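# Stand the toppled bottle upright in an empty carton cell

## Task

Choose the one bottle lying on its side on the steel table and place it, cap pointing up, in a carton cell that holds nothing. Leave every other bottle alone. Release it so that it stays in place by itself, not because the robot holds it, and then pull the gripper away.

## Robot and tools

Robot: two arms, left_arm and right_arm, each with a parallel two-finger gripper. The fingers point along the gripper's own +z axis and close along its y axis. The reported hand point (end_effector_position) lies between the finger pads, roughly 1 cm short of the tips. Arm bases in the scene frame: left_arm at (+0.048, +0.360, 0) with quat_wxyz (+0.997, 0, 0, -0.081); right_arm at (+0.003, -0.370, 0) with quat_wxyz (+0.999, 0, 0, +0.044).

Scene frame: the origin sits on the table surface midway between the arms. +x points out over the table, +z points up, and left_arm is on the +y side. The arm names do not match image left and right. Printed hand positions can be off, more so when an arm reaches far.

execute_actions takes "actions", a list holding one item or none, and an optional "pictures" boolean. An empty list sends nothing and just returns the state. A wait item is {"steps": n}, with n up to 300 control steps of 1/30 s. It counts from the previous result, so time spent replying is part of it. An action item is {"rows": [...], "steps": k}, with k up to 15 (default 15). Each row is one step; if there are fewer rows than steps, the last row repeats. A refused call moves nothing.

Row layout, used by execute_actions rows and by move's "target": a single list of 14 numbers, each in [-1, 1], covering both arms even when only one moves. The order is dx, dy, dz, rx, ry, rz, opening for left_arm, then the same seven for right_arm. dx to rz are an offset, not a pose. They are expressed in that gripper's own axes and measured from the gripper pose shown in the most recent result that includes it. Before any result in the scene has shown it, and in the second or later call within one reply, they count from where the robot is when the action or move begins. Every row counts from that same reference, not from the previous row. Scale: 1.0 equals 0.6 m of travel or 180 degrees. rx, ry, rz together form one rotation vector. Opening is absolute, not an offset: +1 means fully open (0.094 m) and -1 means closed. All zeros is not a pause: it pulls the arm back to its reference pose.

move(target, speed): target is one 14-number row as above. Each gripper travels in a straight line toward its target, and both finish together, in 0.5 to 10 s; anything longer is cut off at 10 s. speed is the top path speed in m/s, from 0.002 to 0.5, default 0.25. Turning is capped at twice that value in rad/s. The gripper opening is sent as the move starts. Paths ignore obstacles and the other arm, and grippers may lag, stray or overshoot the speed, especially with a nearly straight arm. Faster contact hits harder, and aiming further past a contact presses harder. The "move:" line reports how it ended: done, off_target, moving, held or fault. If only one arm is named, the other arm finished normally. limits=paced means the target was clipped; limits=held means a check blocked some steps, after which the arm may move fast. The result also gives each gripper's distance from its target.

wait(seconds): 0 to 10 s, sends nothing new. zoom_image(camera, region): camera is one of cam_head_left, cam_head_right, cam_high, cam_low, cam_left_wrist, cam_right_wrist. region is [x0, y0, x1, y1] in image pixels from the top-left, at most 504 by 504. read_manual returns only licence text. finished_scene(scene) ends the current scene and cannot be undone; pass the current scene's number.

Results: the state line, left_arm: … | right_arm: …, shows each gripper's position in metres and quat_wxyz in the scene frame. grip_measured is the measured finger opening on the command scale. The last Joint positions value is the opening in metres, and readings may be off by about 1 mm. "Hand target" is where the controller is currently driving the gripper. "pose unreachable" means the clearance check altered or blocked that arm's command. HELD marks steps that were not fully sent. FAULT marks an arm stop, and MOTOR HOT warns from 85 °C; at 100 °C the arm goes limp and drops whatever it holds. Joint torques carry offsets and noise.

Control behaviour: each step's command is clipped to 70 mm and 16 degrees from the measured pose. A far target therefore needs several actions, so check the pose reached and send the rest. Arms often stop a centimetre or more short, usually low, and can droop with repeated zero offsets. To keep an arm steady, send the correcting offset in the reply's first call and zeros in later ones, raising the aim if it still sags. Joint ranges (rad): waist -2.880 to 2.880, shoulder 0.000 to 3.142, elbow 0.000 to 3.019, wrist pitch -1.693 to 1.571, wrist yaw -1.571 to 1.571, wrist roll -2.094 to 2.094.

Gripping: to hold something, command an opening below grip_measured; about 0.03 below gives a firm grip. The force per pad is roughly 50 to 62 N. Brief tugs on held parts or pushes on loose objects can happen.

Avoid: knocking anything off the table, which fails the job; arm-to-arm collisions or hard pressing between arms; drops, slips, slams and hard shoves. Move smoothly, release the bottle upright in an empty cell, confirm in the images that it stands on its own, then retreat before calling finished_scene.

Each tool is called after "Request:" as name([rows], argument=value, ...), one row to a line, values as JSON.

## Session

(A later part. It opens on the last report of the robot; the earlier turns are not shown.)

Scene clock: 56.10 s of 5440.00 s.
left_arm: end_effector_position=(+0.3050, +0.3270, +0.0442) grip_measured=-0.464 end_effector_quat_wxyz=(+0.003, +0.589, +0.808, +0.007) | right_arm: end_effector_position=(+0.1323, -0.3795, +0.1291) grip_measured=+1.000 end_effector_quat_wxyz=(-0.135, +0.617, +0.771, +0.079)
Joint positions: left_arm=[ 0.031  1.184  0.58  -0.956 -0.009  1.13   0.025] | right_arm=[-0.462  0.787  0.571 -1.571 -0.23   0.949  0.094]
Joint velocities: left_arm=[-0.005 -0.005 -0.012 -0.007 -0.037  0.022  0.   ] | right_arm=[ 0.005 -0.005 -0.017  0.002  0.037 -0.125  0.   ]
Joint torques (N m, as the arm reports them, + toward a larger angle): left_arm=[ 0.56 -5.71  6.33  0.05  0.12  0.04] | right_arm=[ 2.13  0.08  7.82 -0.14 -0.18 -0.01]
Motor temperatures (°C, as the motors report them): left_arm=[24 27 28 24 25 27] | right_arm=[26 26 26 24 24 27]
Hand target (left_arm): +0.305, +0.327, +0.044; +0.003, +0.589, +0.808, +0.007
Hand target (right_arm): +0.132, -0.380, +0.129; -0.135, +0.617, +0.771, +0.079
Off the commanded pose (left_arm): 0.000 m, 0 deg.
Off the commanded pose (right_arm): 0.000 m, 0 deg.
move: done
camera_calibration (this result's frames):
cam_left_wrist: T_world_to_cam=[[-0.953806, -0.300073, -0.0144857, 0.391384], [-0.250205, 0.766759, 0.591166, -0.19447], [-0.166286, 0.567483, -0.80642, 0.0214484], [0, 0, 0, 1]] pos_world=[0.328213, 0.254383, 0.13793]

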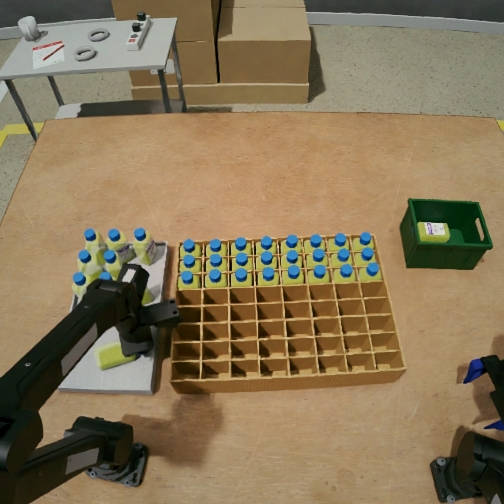

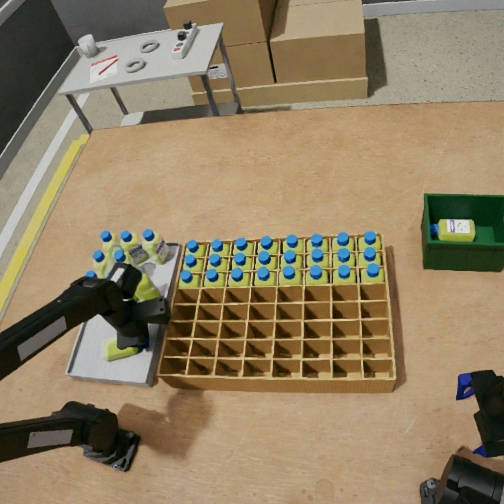

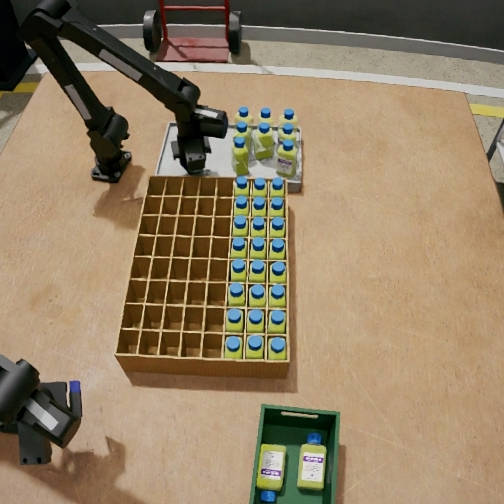

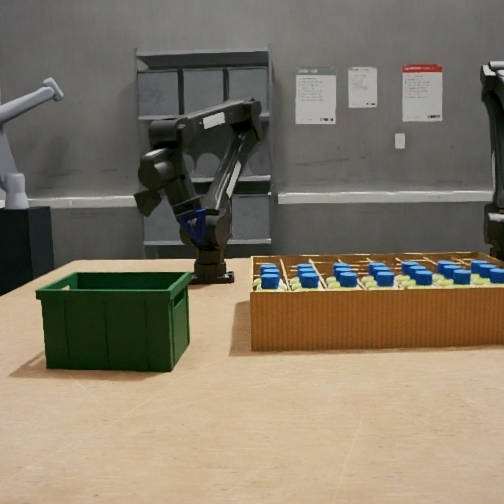

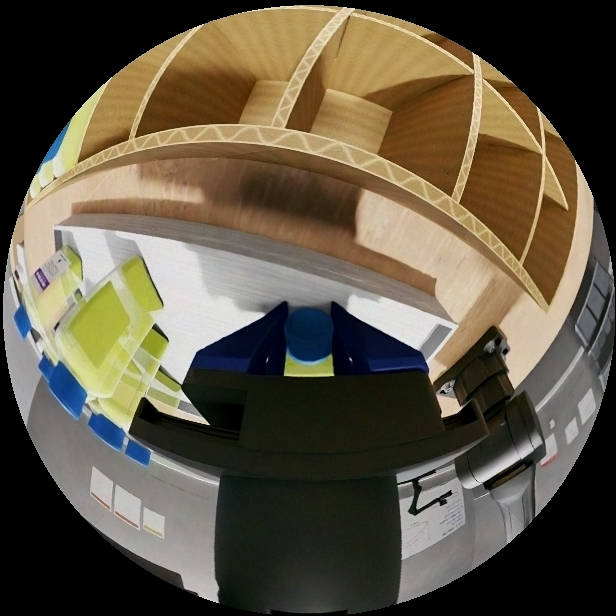

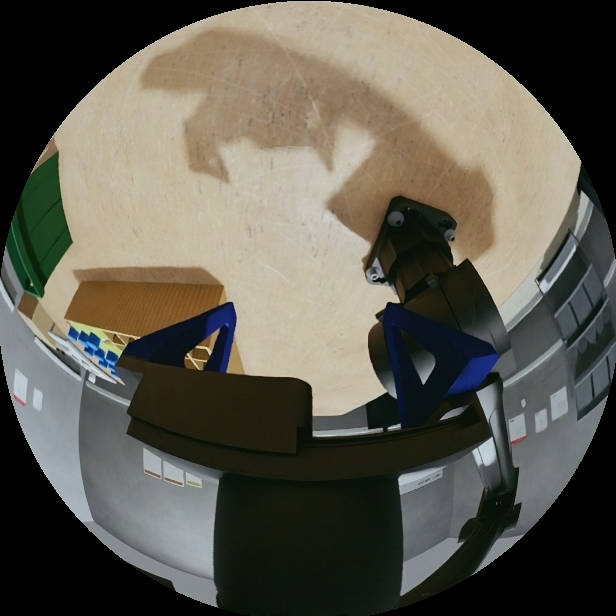

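Request:
move(target=[0.035,0,-0.1,0,0,0,-0.49,0,0,0,0,0,0,1], speed=0.06)

Scene clock: 59.50 s of 5440.00 s.
left_arm: end_effector_position=(+0.2794, +0.3445, +0.0840) grip_measured=-0.464 end_effector_quat_wxyz=(-0.018, +0.589, +0.808, -0.006) | right_arm: end_effector_position=(+0.1323, -0.3795, +0.1291) grip_measured=+1.000 end_effector_quat_wxyz=(-0.135, +0.617, +0.771, +0.079)
Joint positions: left_arm=[ 0.091  1.06   0.615 -1.162 -0.009  1.19   0.025] | right_arm=[-0.462  0.787  0.571 -1.571 -0.23   0.949  0.094]
Joint velocities: left_arm=[-0.005  0.015  0.007 -0.007  0.051  0.066 -0.   ] | right_arm=[-0.005 -0.015  0.007 -0.007  0.007  0.007  0.   ]
Joint torques (N m, as the arm reports them, + toward a larger angle): left_arm=[ 1.61 -5.25 10.11 -0.61  0.1   0.16] | right_arm=[ 2.67 -0.1   7.87 -0.11 -0.16 -0.01]
Motor temperatures (°C, as the motors report them): left_arm=[24 27 28 23 25 27] | right_arm=[26 26 26 24 24 27]
Hand target (left_arm): +0.296, +0.347, +0.104; +0.002, +0.589, +0.808, +0.007
Hand target (right_arm): +0.132, -0.380, +0.129; -0.135, +0.617, +0.771, +0.079
Off the commanded pose (left_arm): 0.027 m, 3 deg.
Off the commanded pose (right_arm): 0.000 m, 0 deg.
move: off_target (left_arm)
camera_calibration (this result's frames):
cam_left_wrist: T_world_to_cam=[[-0.95332, -0.300459, 0.0300792, 0.369014], [-0.221749, 0.764214, 0.605644, -0.246103], [-0.204958, 0.570703, -0.795167, 0.0481591], [0, 0, 0, 1]] pos_world=[0.307086, 0.271464, 0.176246]

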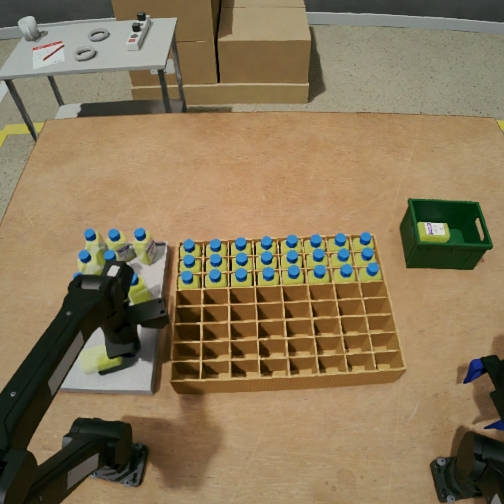

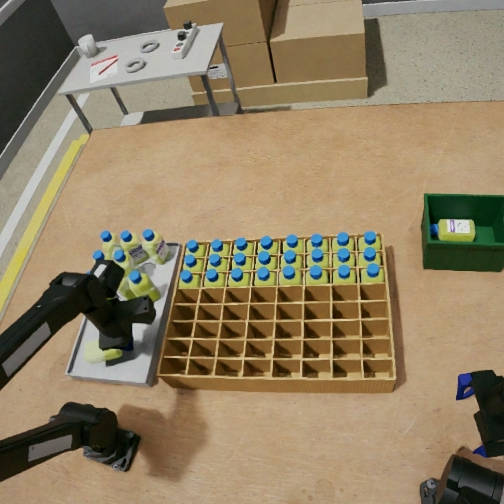

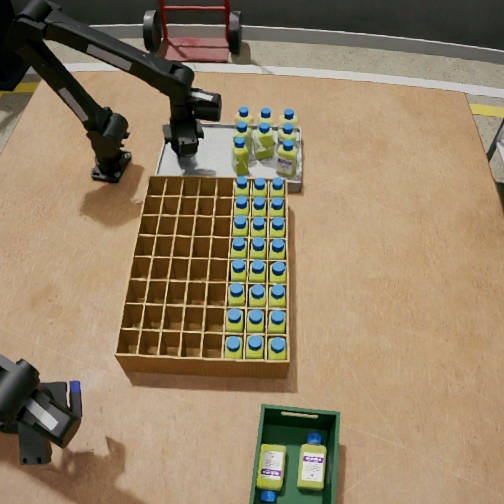

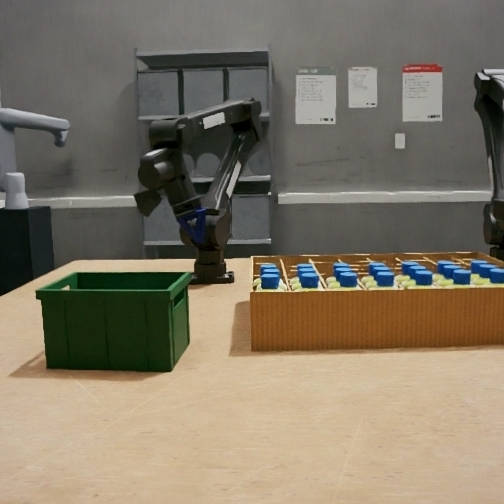

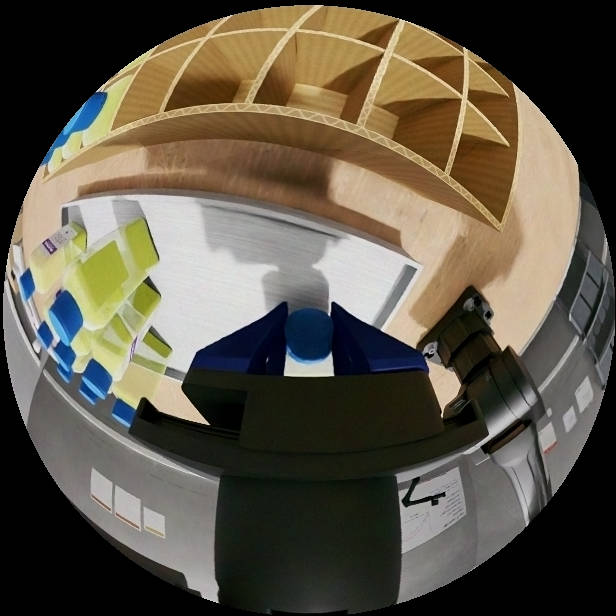

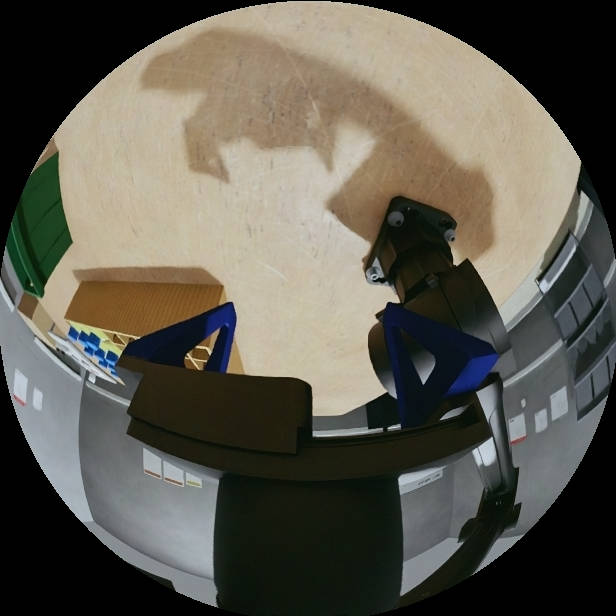

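Request:
zoom_image(camera="cam_head_right", region=[40, 270, 200, 400])

Request:
move(target=[0.04,-0.03,-0.08,0,0,0,-0.49,0,0,0,0,0,0,1], speed=0.06)

Region (40, 270, 200, 400) of cam_head_right's 504x504 image, scaled by 3.150, with more detail than that image has; it fills the top 410 rows of this view, and the rest is white.

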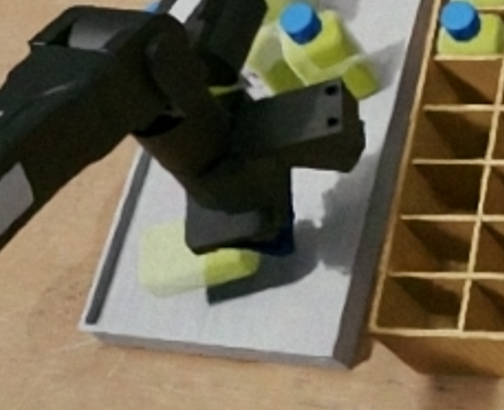

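Scene clock: 63.53 s of 5440.00 s.
left_arm: end_effector_position=(+0.2399, +0.3578, +0.1116) grip_measured=-0.464 end_effector_quat_wxyz=(-0.038, +0.589, +0.807, -0.021) | right_arm: end_effector_position=(+0.1323, -0.3795, +0.1291) grip_measured=+1.000 end_effector_quat_wxyz=(-0.135, +0.617, +0.771, +0.079)
Joint positions: left_arm=[ 0.145  0.929  0.615 -1.342 -0.009  1.243  0.025] | right_arm=[-0.462  0.787  0.571 -1.571 -0.23   0.949  0.094]
Joint velocities: left_arm=[-0.024 -0.005  0.007 -0.007 -0.007  0.007  0.001] | right_arm=[-0.005  0.005 -0.022 -0.007 -0.022  0.007  0.   ]
Joint torques (N m, as the arm reports them, + toward a larger angle): left_arm=[ 1.62 -3.44 11.   -0.68 -0.05  0.21] | right_arm=[ 2.08 -0.02  7.92 -0.19 -0.15  0.  ]
Motor temperatures (°C, as the motors report them): left_arm=[24 27 28 23 25 27] | right_arm=[26 26 26 24 24 27]
Hand target (left_arm): +0.255, +0.361, +0.132; -0.018, +0.589, +0.808, -0.005
Hand target (right_arm): +0.132, -0.380, +0.129; -0.135, +0.617, +0.771, +0.079
Off the commanded pose (left_arm): 0.027 m, 3 deg.
Off the commanded pose (right_arm): 0.000 m, 0 deg.
move: off_target (left_arm)
camera_calibration (this result's frames):
cam_left_wrist: T_world_to_cam=[[-0.950351, -0.301207, 0.0781497, 0.328759], [-0.191785, 0.764716, 0.615165, -0.290112], [-0.245054, 0.569635, -0.784515, 0.0632159], [0, 0, 0, 1]] pos_world=[0.272289, 0.284868, 0.202368]

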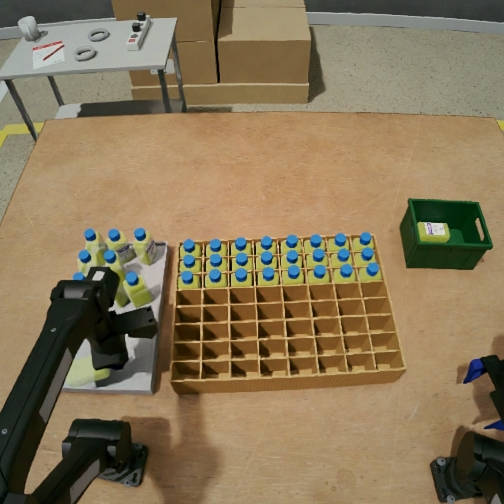

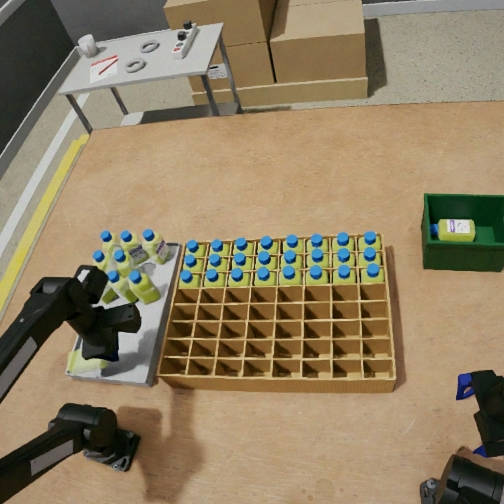

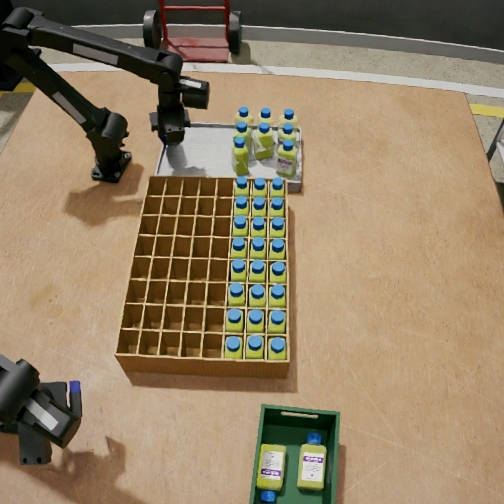

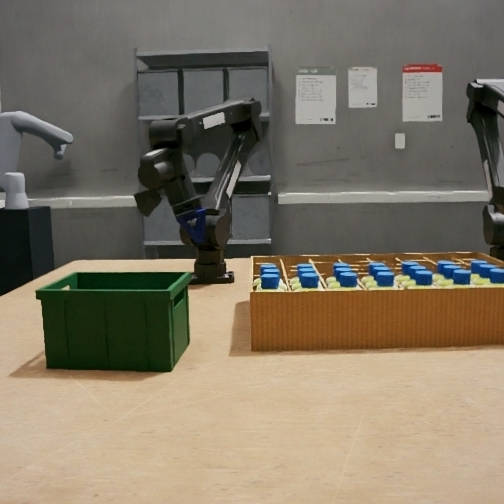

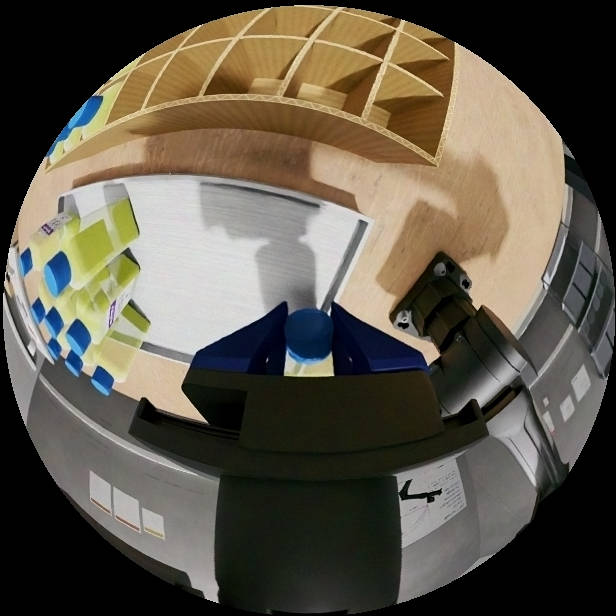

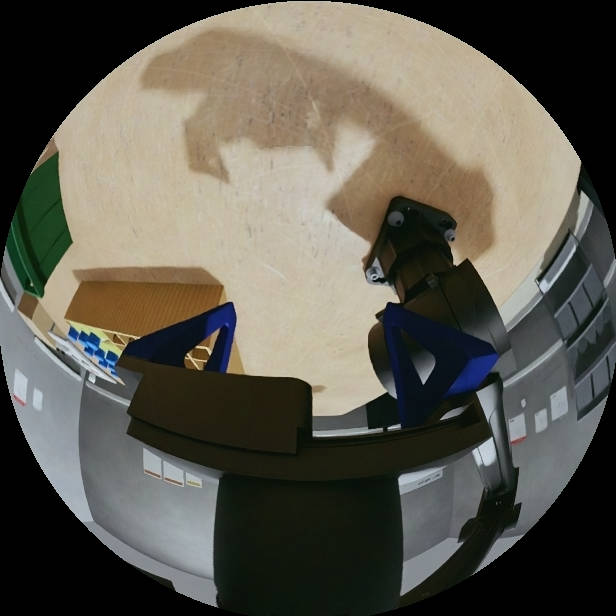

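Request:
zoom_image(camera="cam_head_left", region=[40, 290, 200, 420])

Region (40, 290, 200, 420) of cam_head_left's 504x504 image, scaled by 3.150, with more detail than that image has; it fills the top 410 rows of this view, and the rest is white.

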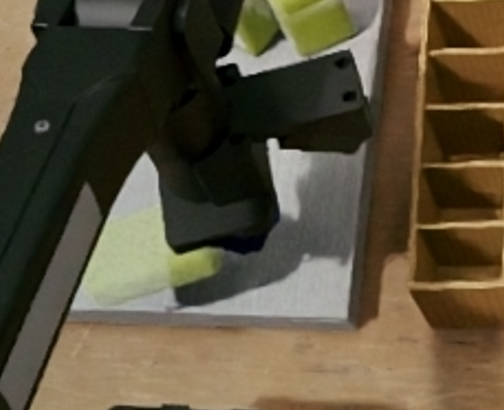

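Request:
move(target=[0.01,0.085,-0.1,0,0,0,-0.49,0,0,0,0,0,0,1], speed=0.06)

Scene clock: 81.80 s of 5440.00 s.
left_arm: end_effector_position=(+0.2770, +0.3739, +0.1517) grip_measured=-0.464 end_effector_quat_wxyz=(-0.047, +0.588, +0.807, -0.030) | right_arm: end_effector_position=(+0.1323, -0.3795, +0.1291) grip_measured=+1.000 end_effector_quat_wxyz=(-0.135, +0.617, +0.771, +0.079)
Joint positions: left_arm=[ 0.216  1.034  0.783 -1.431 -0.012  1.314  0.025] | right_arm=[-0.462  0.787  0.571 -1.571 -0.23   0.949  0.094]
Joint velocities: left_arm=[ 0.005  0.005  0.012 -0.027  0.007  0.095 -0.001] | right_arm=[ 0.005 -0.015 -0.007 -0.017  0.007  0.007  0.   ]
Joint torques (N m, as the arm reports them, + toward a larger angle): left_arm=[ 1.5  -3.98 10.84 -0.63 -0.1   0.19] | right_arm=[ 2.54 -0.09  7.86 -0.18 -0.16  0.01]
Motor temperatures (°C, as the motors report them): left_arm=[24 27 30 23 25 27] | right_arm=[26 26 26 24 24 27]
Hand target (left_arm): +0.290, +0.379, +0.168; -0.038, +0.588, +0.807, -0.021
Hand target (right_arm): +0.132, -0.380, +0.129; -0.135, +0.617, +0.771, +0.079
Off the commanded pose (left_arm): 0.022 m, 1 deg.
Off the commanded pose (right_arm): 0.000 m, 0 deg.
After step 90, 13.63 s passed at rest.
move: off_target (left_arm)
camera_calibration (this result's frames):
cam_left_wrist: T_world_to_cam=[[-0.948028, -0.300846, 0.103606, 0.361034], [-0.176154, 0.767406, 0.616489, -0.325538], [-0.264976, 0.566198, -0.780517, 0.100814], [0, 0, 0, 1]] pos_world=[0.311638, 0.301355, 0.241972]

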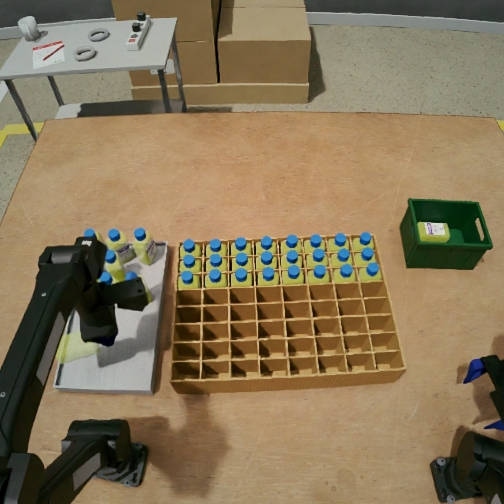

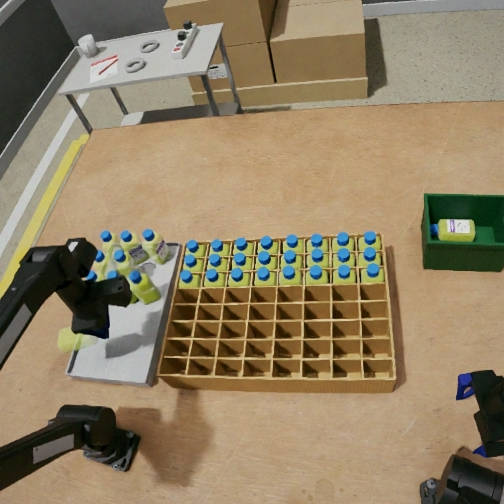

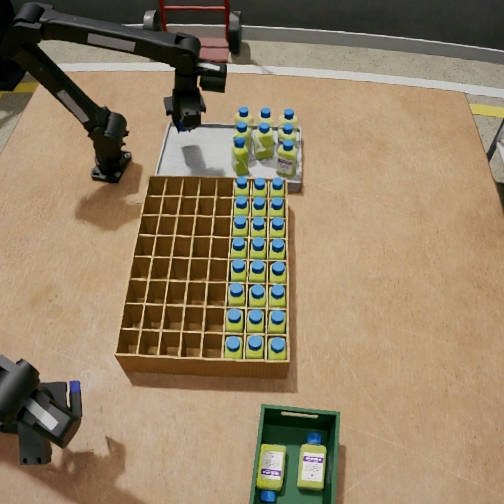

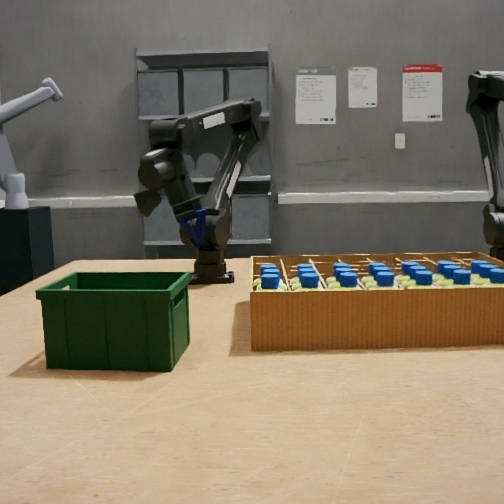

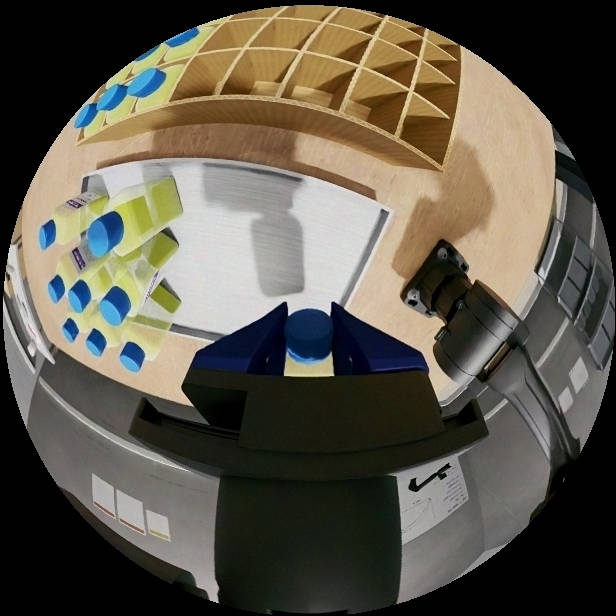

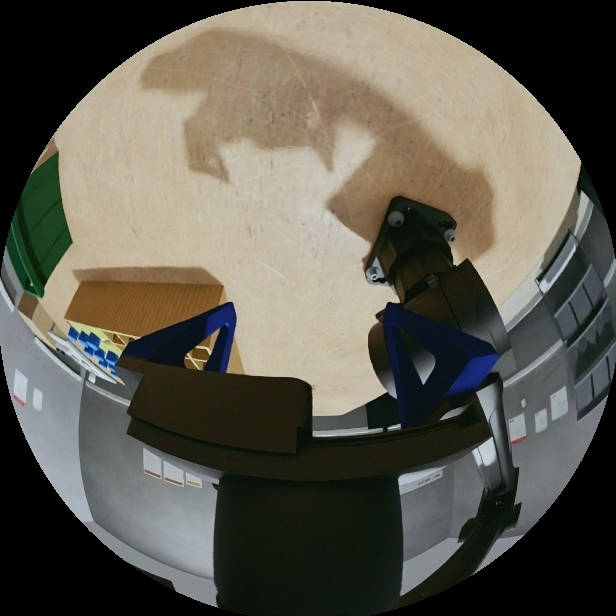

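Request:
move(target=[-0.08,0.013,0.165,-0.033,-0.013,0,-0.5,0,0,0,0,0,0,1], speed=0.1)

Request:
move(target=[0,0,0,0,0,0,-0.474,0,0,0,0,0,0,1])

Request:
move(target=[0.02,0.02,-0.1,0,0,0,-0.474,0,0,0,0,0,0,1], speed=0.05)

Scene clock: 88.57 s of 5440.00 s.
left_arm: end_effector_position=(+0.2859, +0.3343, +0.0506) grip_measured=-0.464 end_effector_quat_wxyz=(-0.004, +0.591, +0.807, -0.003) | right_arm: end_effector_position=(+0.1323, -0.3795, +0.1291) grip_measured=+1.000 end_effector_quat_wxyz=(-0.135, +0.617, +0.771, +0.079)
Joint positions: left_arm=[ 0.058  1.123  0.557 -1.014  0.002  1.16   0.025] | right_arm=[-0.462  0.787  0.571 -1.571 -0.23   0.949  0.094]
Joint velocities: left_arm=[-0.005  0.005  0.002 -0.022 -0.007 -0.037  0.001] | right_arm=[-0.005  0.005 -0.012 -0.002 -0.066  0.037  0.   ]
Joint torques (N m, as the arm reports them, + toward a larger angle): left_arm=[-0.15 -4.51  6.75  0.53  0.15 -0.04] | right_arm=[ 2.32  0.05  7.85 -0.13 -0.14 -0.01]
Motor temperatures (°C, as the motors report them): left_arm=[24 27 30 23 25 27] | right_arm=[26 26 26 24 24 27]
Hand target (left_arm): +0.290, +0.331, +0.050; +0.001, +0.589, +0.808, -0.000
Hand target (right_arm): +0.132, -0.380, +0.129; -0.135, +0.617, +0.771, +0.079
Off the commanded pose (left_arm): 0.004 m, 1 deg.
Off the commanded pose (right_arm): 0.000 m, 0 deg.
After step 90, 2.30 s passed at rest.
move: done
camera_calibration (this result's frames):
cam_left_wrist: T_world_to_cam=[[-0.954782, -0.297172, 0.00895847, 0.373578], [-0.234763, 0.77207, 0.590588, -0.214752], [-0.182423, 0.561779, -0.806924, 0.0258569], [0, 0, 0, 1]] pos_world=[0.310986, 0.262295, 0.144348]

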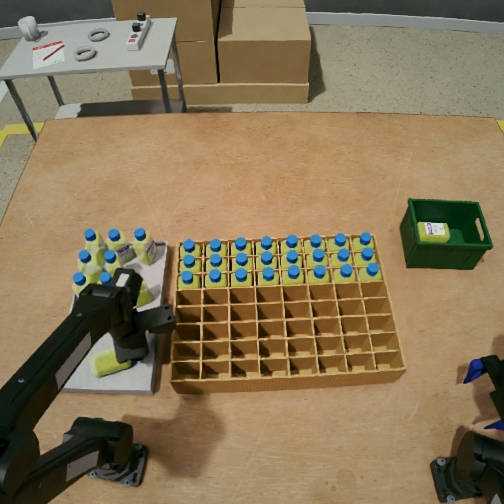

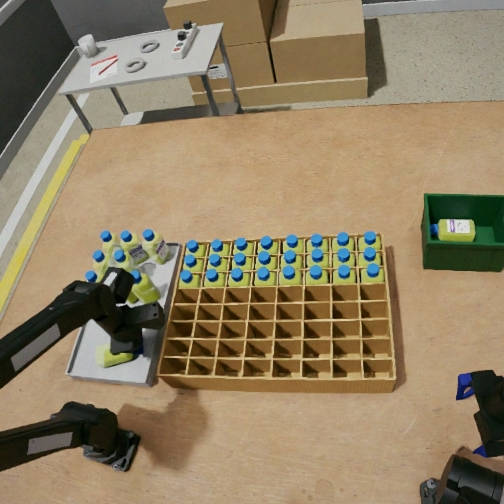

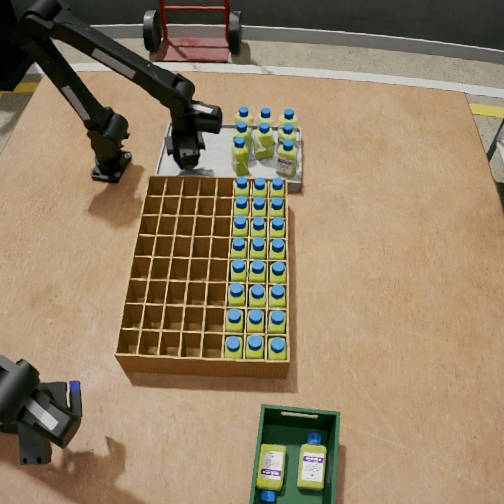

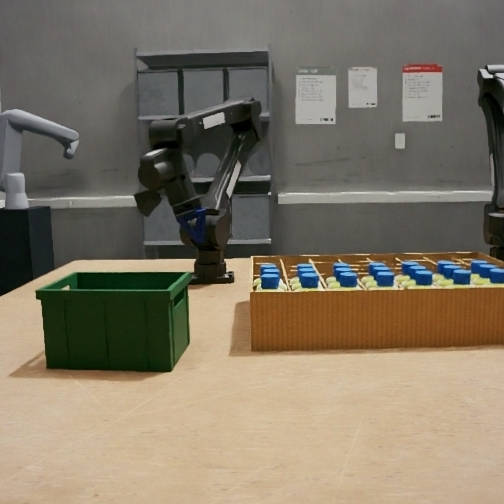

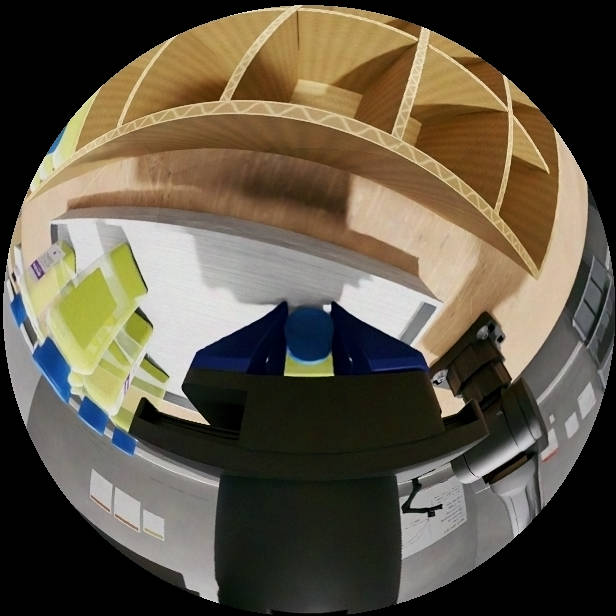

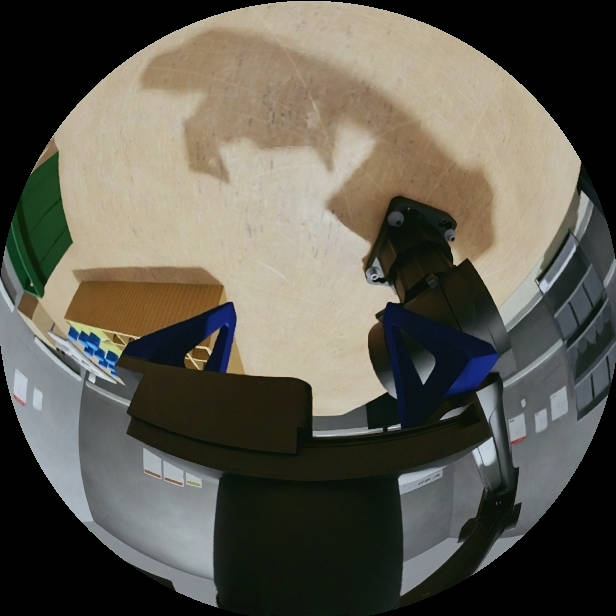

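Scene clock: 89.07 s of 5440.00 s.
left_arm: end_effector_position=(+0.2859, +0.3343, +0.0506) grip_measured=-0.458 end_effector_quat_wxyz=(-0.004, +0.590, +0.807, -0.003) | right_arm: end_effector_position=(+0.1323, -0.3795, +0.1291) grip_measured=+1.000 end_effector_quat_wxyz=(-0.135, +0.617, +0.771, +0.079)
Joint positions: left_arm=[ 0.058  1.123  0.557 -1.014  0.002  1.159  0.025] | right_arm=[-0.462  0.787  0.571 -1.571 -0.23   0.949  0.094]
Joint velocities: left_arm=[ 0.005 -0.005 -0.012 -0.002 -0.007 -0.037  0.   ] | right_arm=[ 0.005 -0.005 -0.027 -0.007  0.007  0.022  0.   ]
Joint torques (N m, as the arm reports them, + toward a larger angle): left_arm=[ 0.59 -4.98  6.53 -0.04  0.13  0.07] | right_arm=[ 2.52  0.18  7.81 -0.21 -0.15 -0.02]
Motor temperatures (°C, as the motors report them): left_arm=[24 27 30 23 25 27] | right_arm=[26 26 26 24 24 27]
Hand target (left_arm): +0.286, +0.334, +0.051; -0.004, +0.591, +0.807, -0.003
Hand target (right_arm): +0.132, -0.380, +0.129; -0.135, +0.617, +0.771, +0.079
Off the commanded pose (left_arm): 0.000 m, 0 deg.
Off the commanded pose (right_arm): 0.000 m, 0 deg.
move: done
camera_calibration (this result's frames):
cam_left_wrist: T_world_to_cam=[[-0.954668, -0.297536, 0.00895755, 0.373667], [-0.235057, 0.771979, 0.590591, -0.214638], [-0.182637, 0.561713, -0.806922, 0.0259404], [0, 0, 0, 1]] pos_world=[0.311014, 0.262304, 0.144348]

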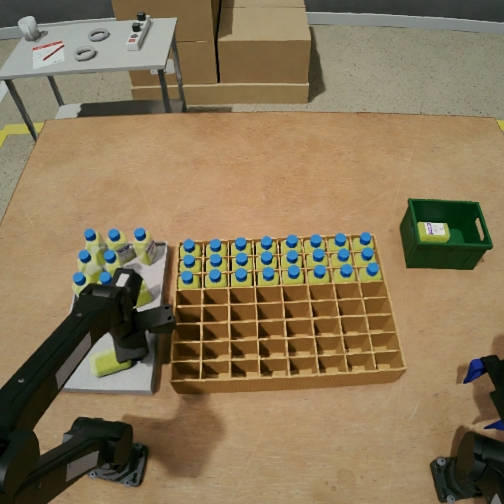

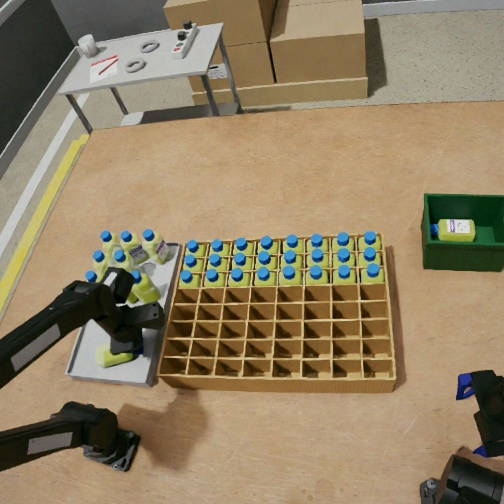

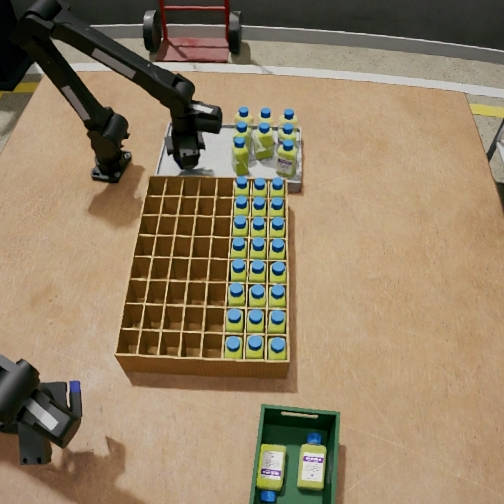

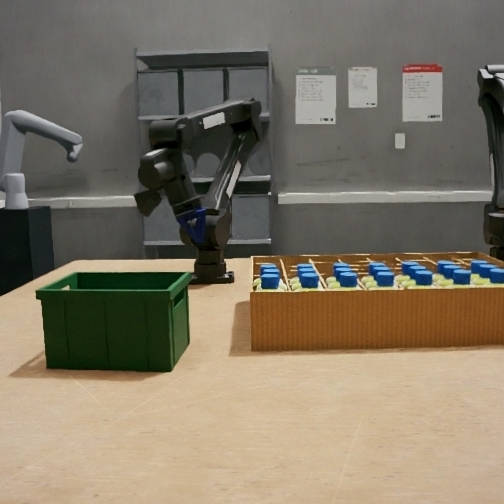

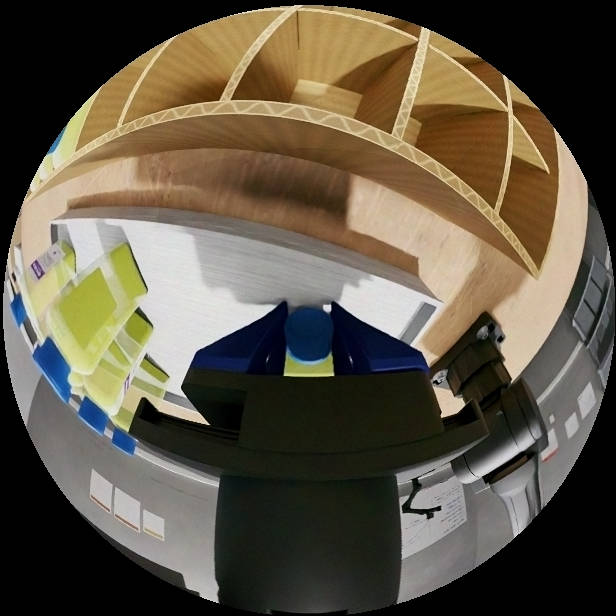

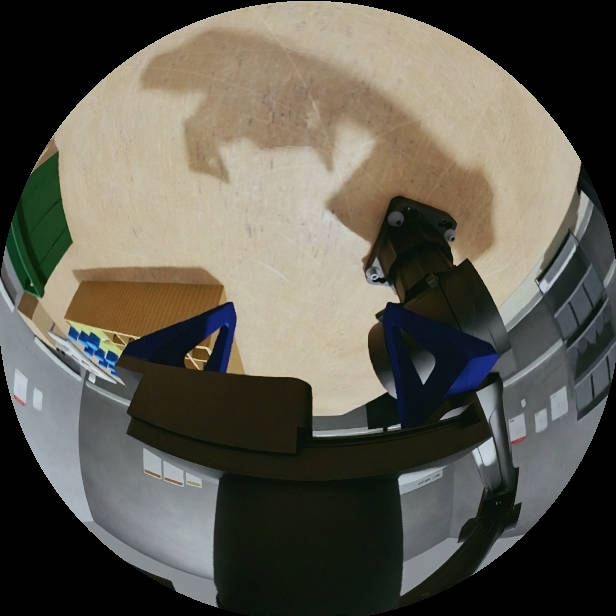

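Scene clock: 90.67 s of 5440.00 s.
left_arm: end_effector_position=(+0.2761, +0.3468, +0.0900) grip_measured=-0.458 end_effector_quat_wxyz=(-0.025, +0.590, +0.806, -0.017) | right_arm: end_effector_position=(+0.1323, -0.3795, +0.1291) grip_measured=+1.000 end_effector_quat_wxyz=(-0.135, +0.617, +0.771, +0.079)
Joint positions: left_arm=[ 0.108  1.06   0.631 -1.203  0.002  1.21   0.025] | right_arm=[-0.462  0.787  0.571 -1.571 -0.23   0.949  0.094]
Joint velocities: left_arm=[ 0.005 -0.005  0.017 -0.017  0.007 -0.007 -0.   ] | right_arm=[-0.015 -0.015 -0.002 -0.017  0.022  0.066  0.   ]
Joint torques (N m, as the arm reports them, + toward a larger angle): left_arm=[ 1.79 -6.06 10.47 -0.79  0.03  0.22] | right_arm=[ 2.3   0.04  7.85 -0.06 -0.16  0.01]
Motor temperatures (°C, as the motors report them): left_arm=[24 27 30 23 25 27] | right_arm=[26 26 26 24 24 27]
Hand target (left_arm): +0.293, +0.350, +0.110; -0.004, +0.591, +0.807, -0.003
Hand target (right_arm): +0.132, -0.380, +0.129; -0.135, +0.617, +0.771, +0.079
Off the commanded pose (left_arm): 0.028 m, 3 deg.
Off the commanded pose (right_arm): 0.000 m, 0 deg.
move: off_target (left_arm)
camera_calibration (this result's frames):
cam_left_wrist: T_world_to_cam=[[-0.953231, -0.296896, 0.0566011, 0.362776], [-0.20425, 0.770816, 0.603427, -0.259085], [-0.222784, 0.563645, -0.795407, 0.0582737], [0, 0, 0, 1]] pos_world=[0.305873, 0.274568, 0.182157]

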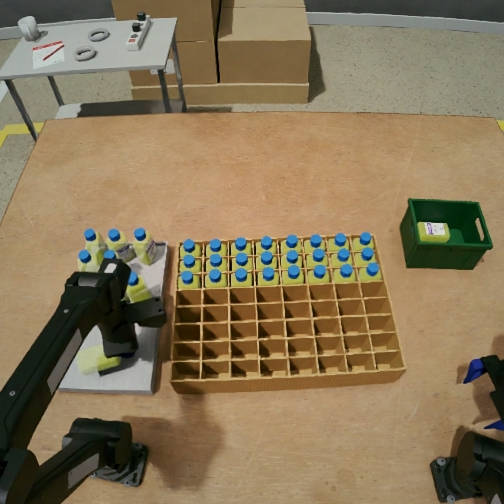

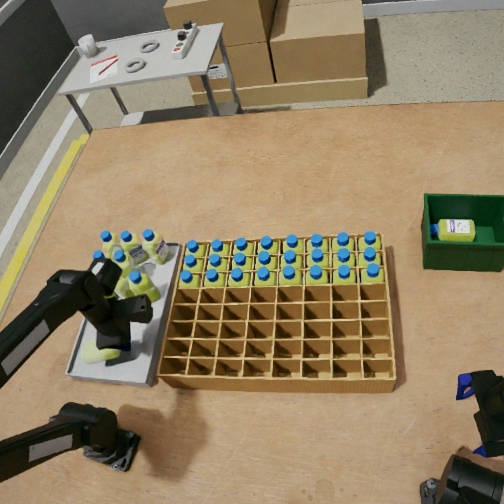

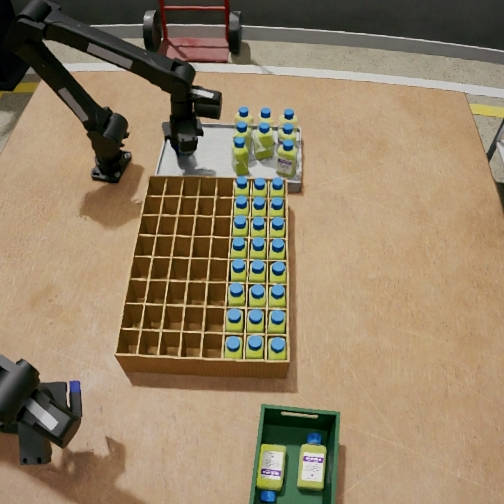

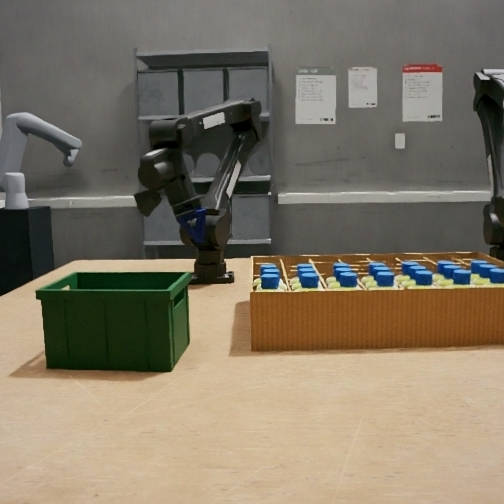

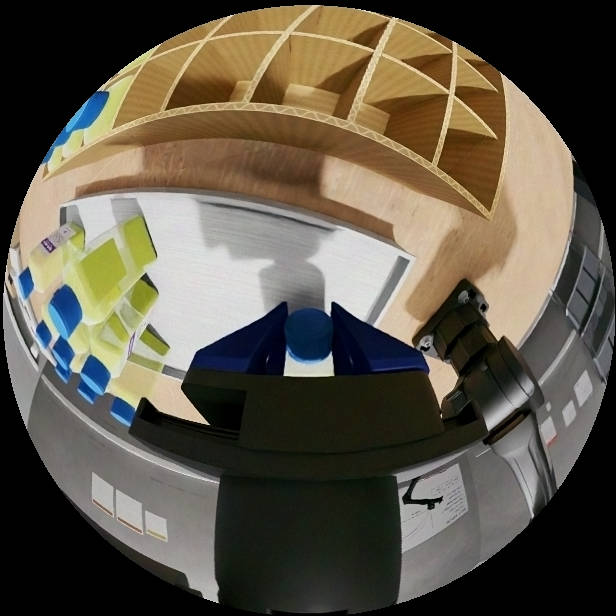

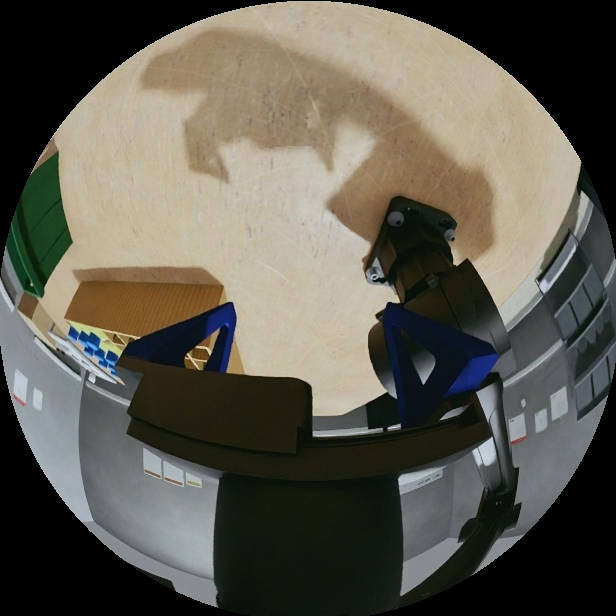

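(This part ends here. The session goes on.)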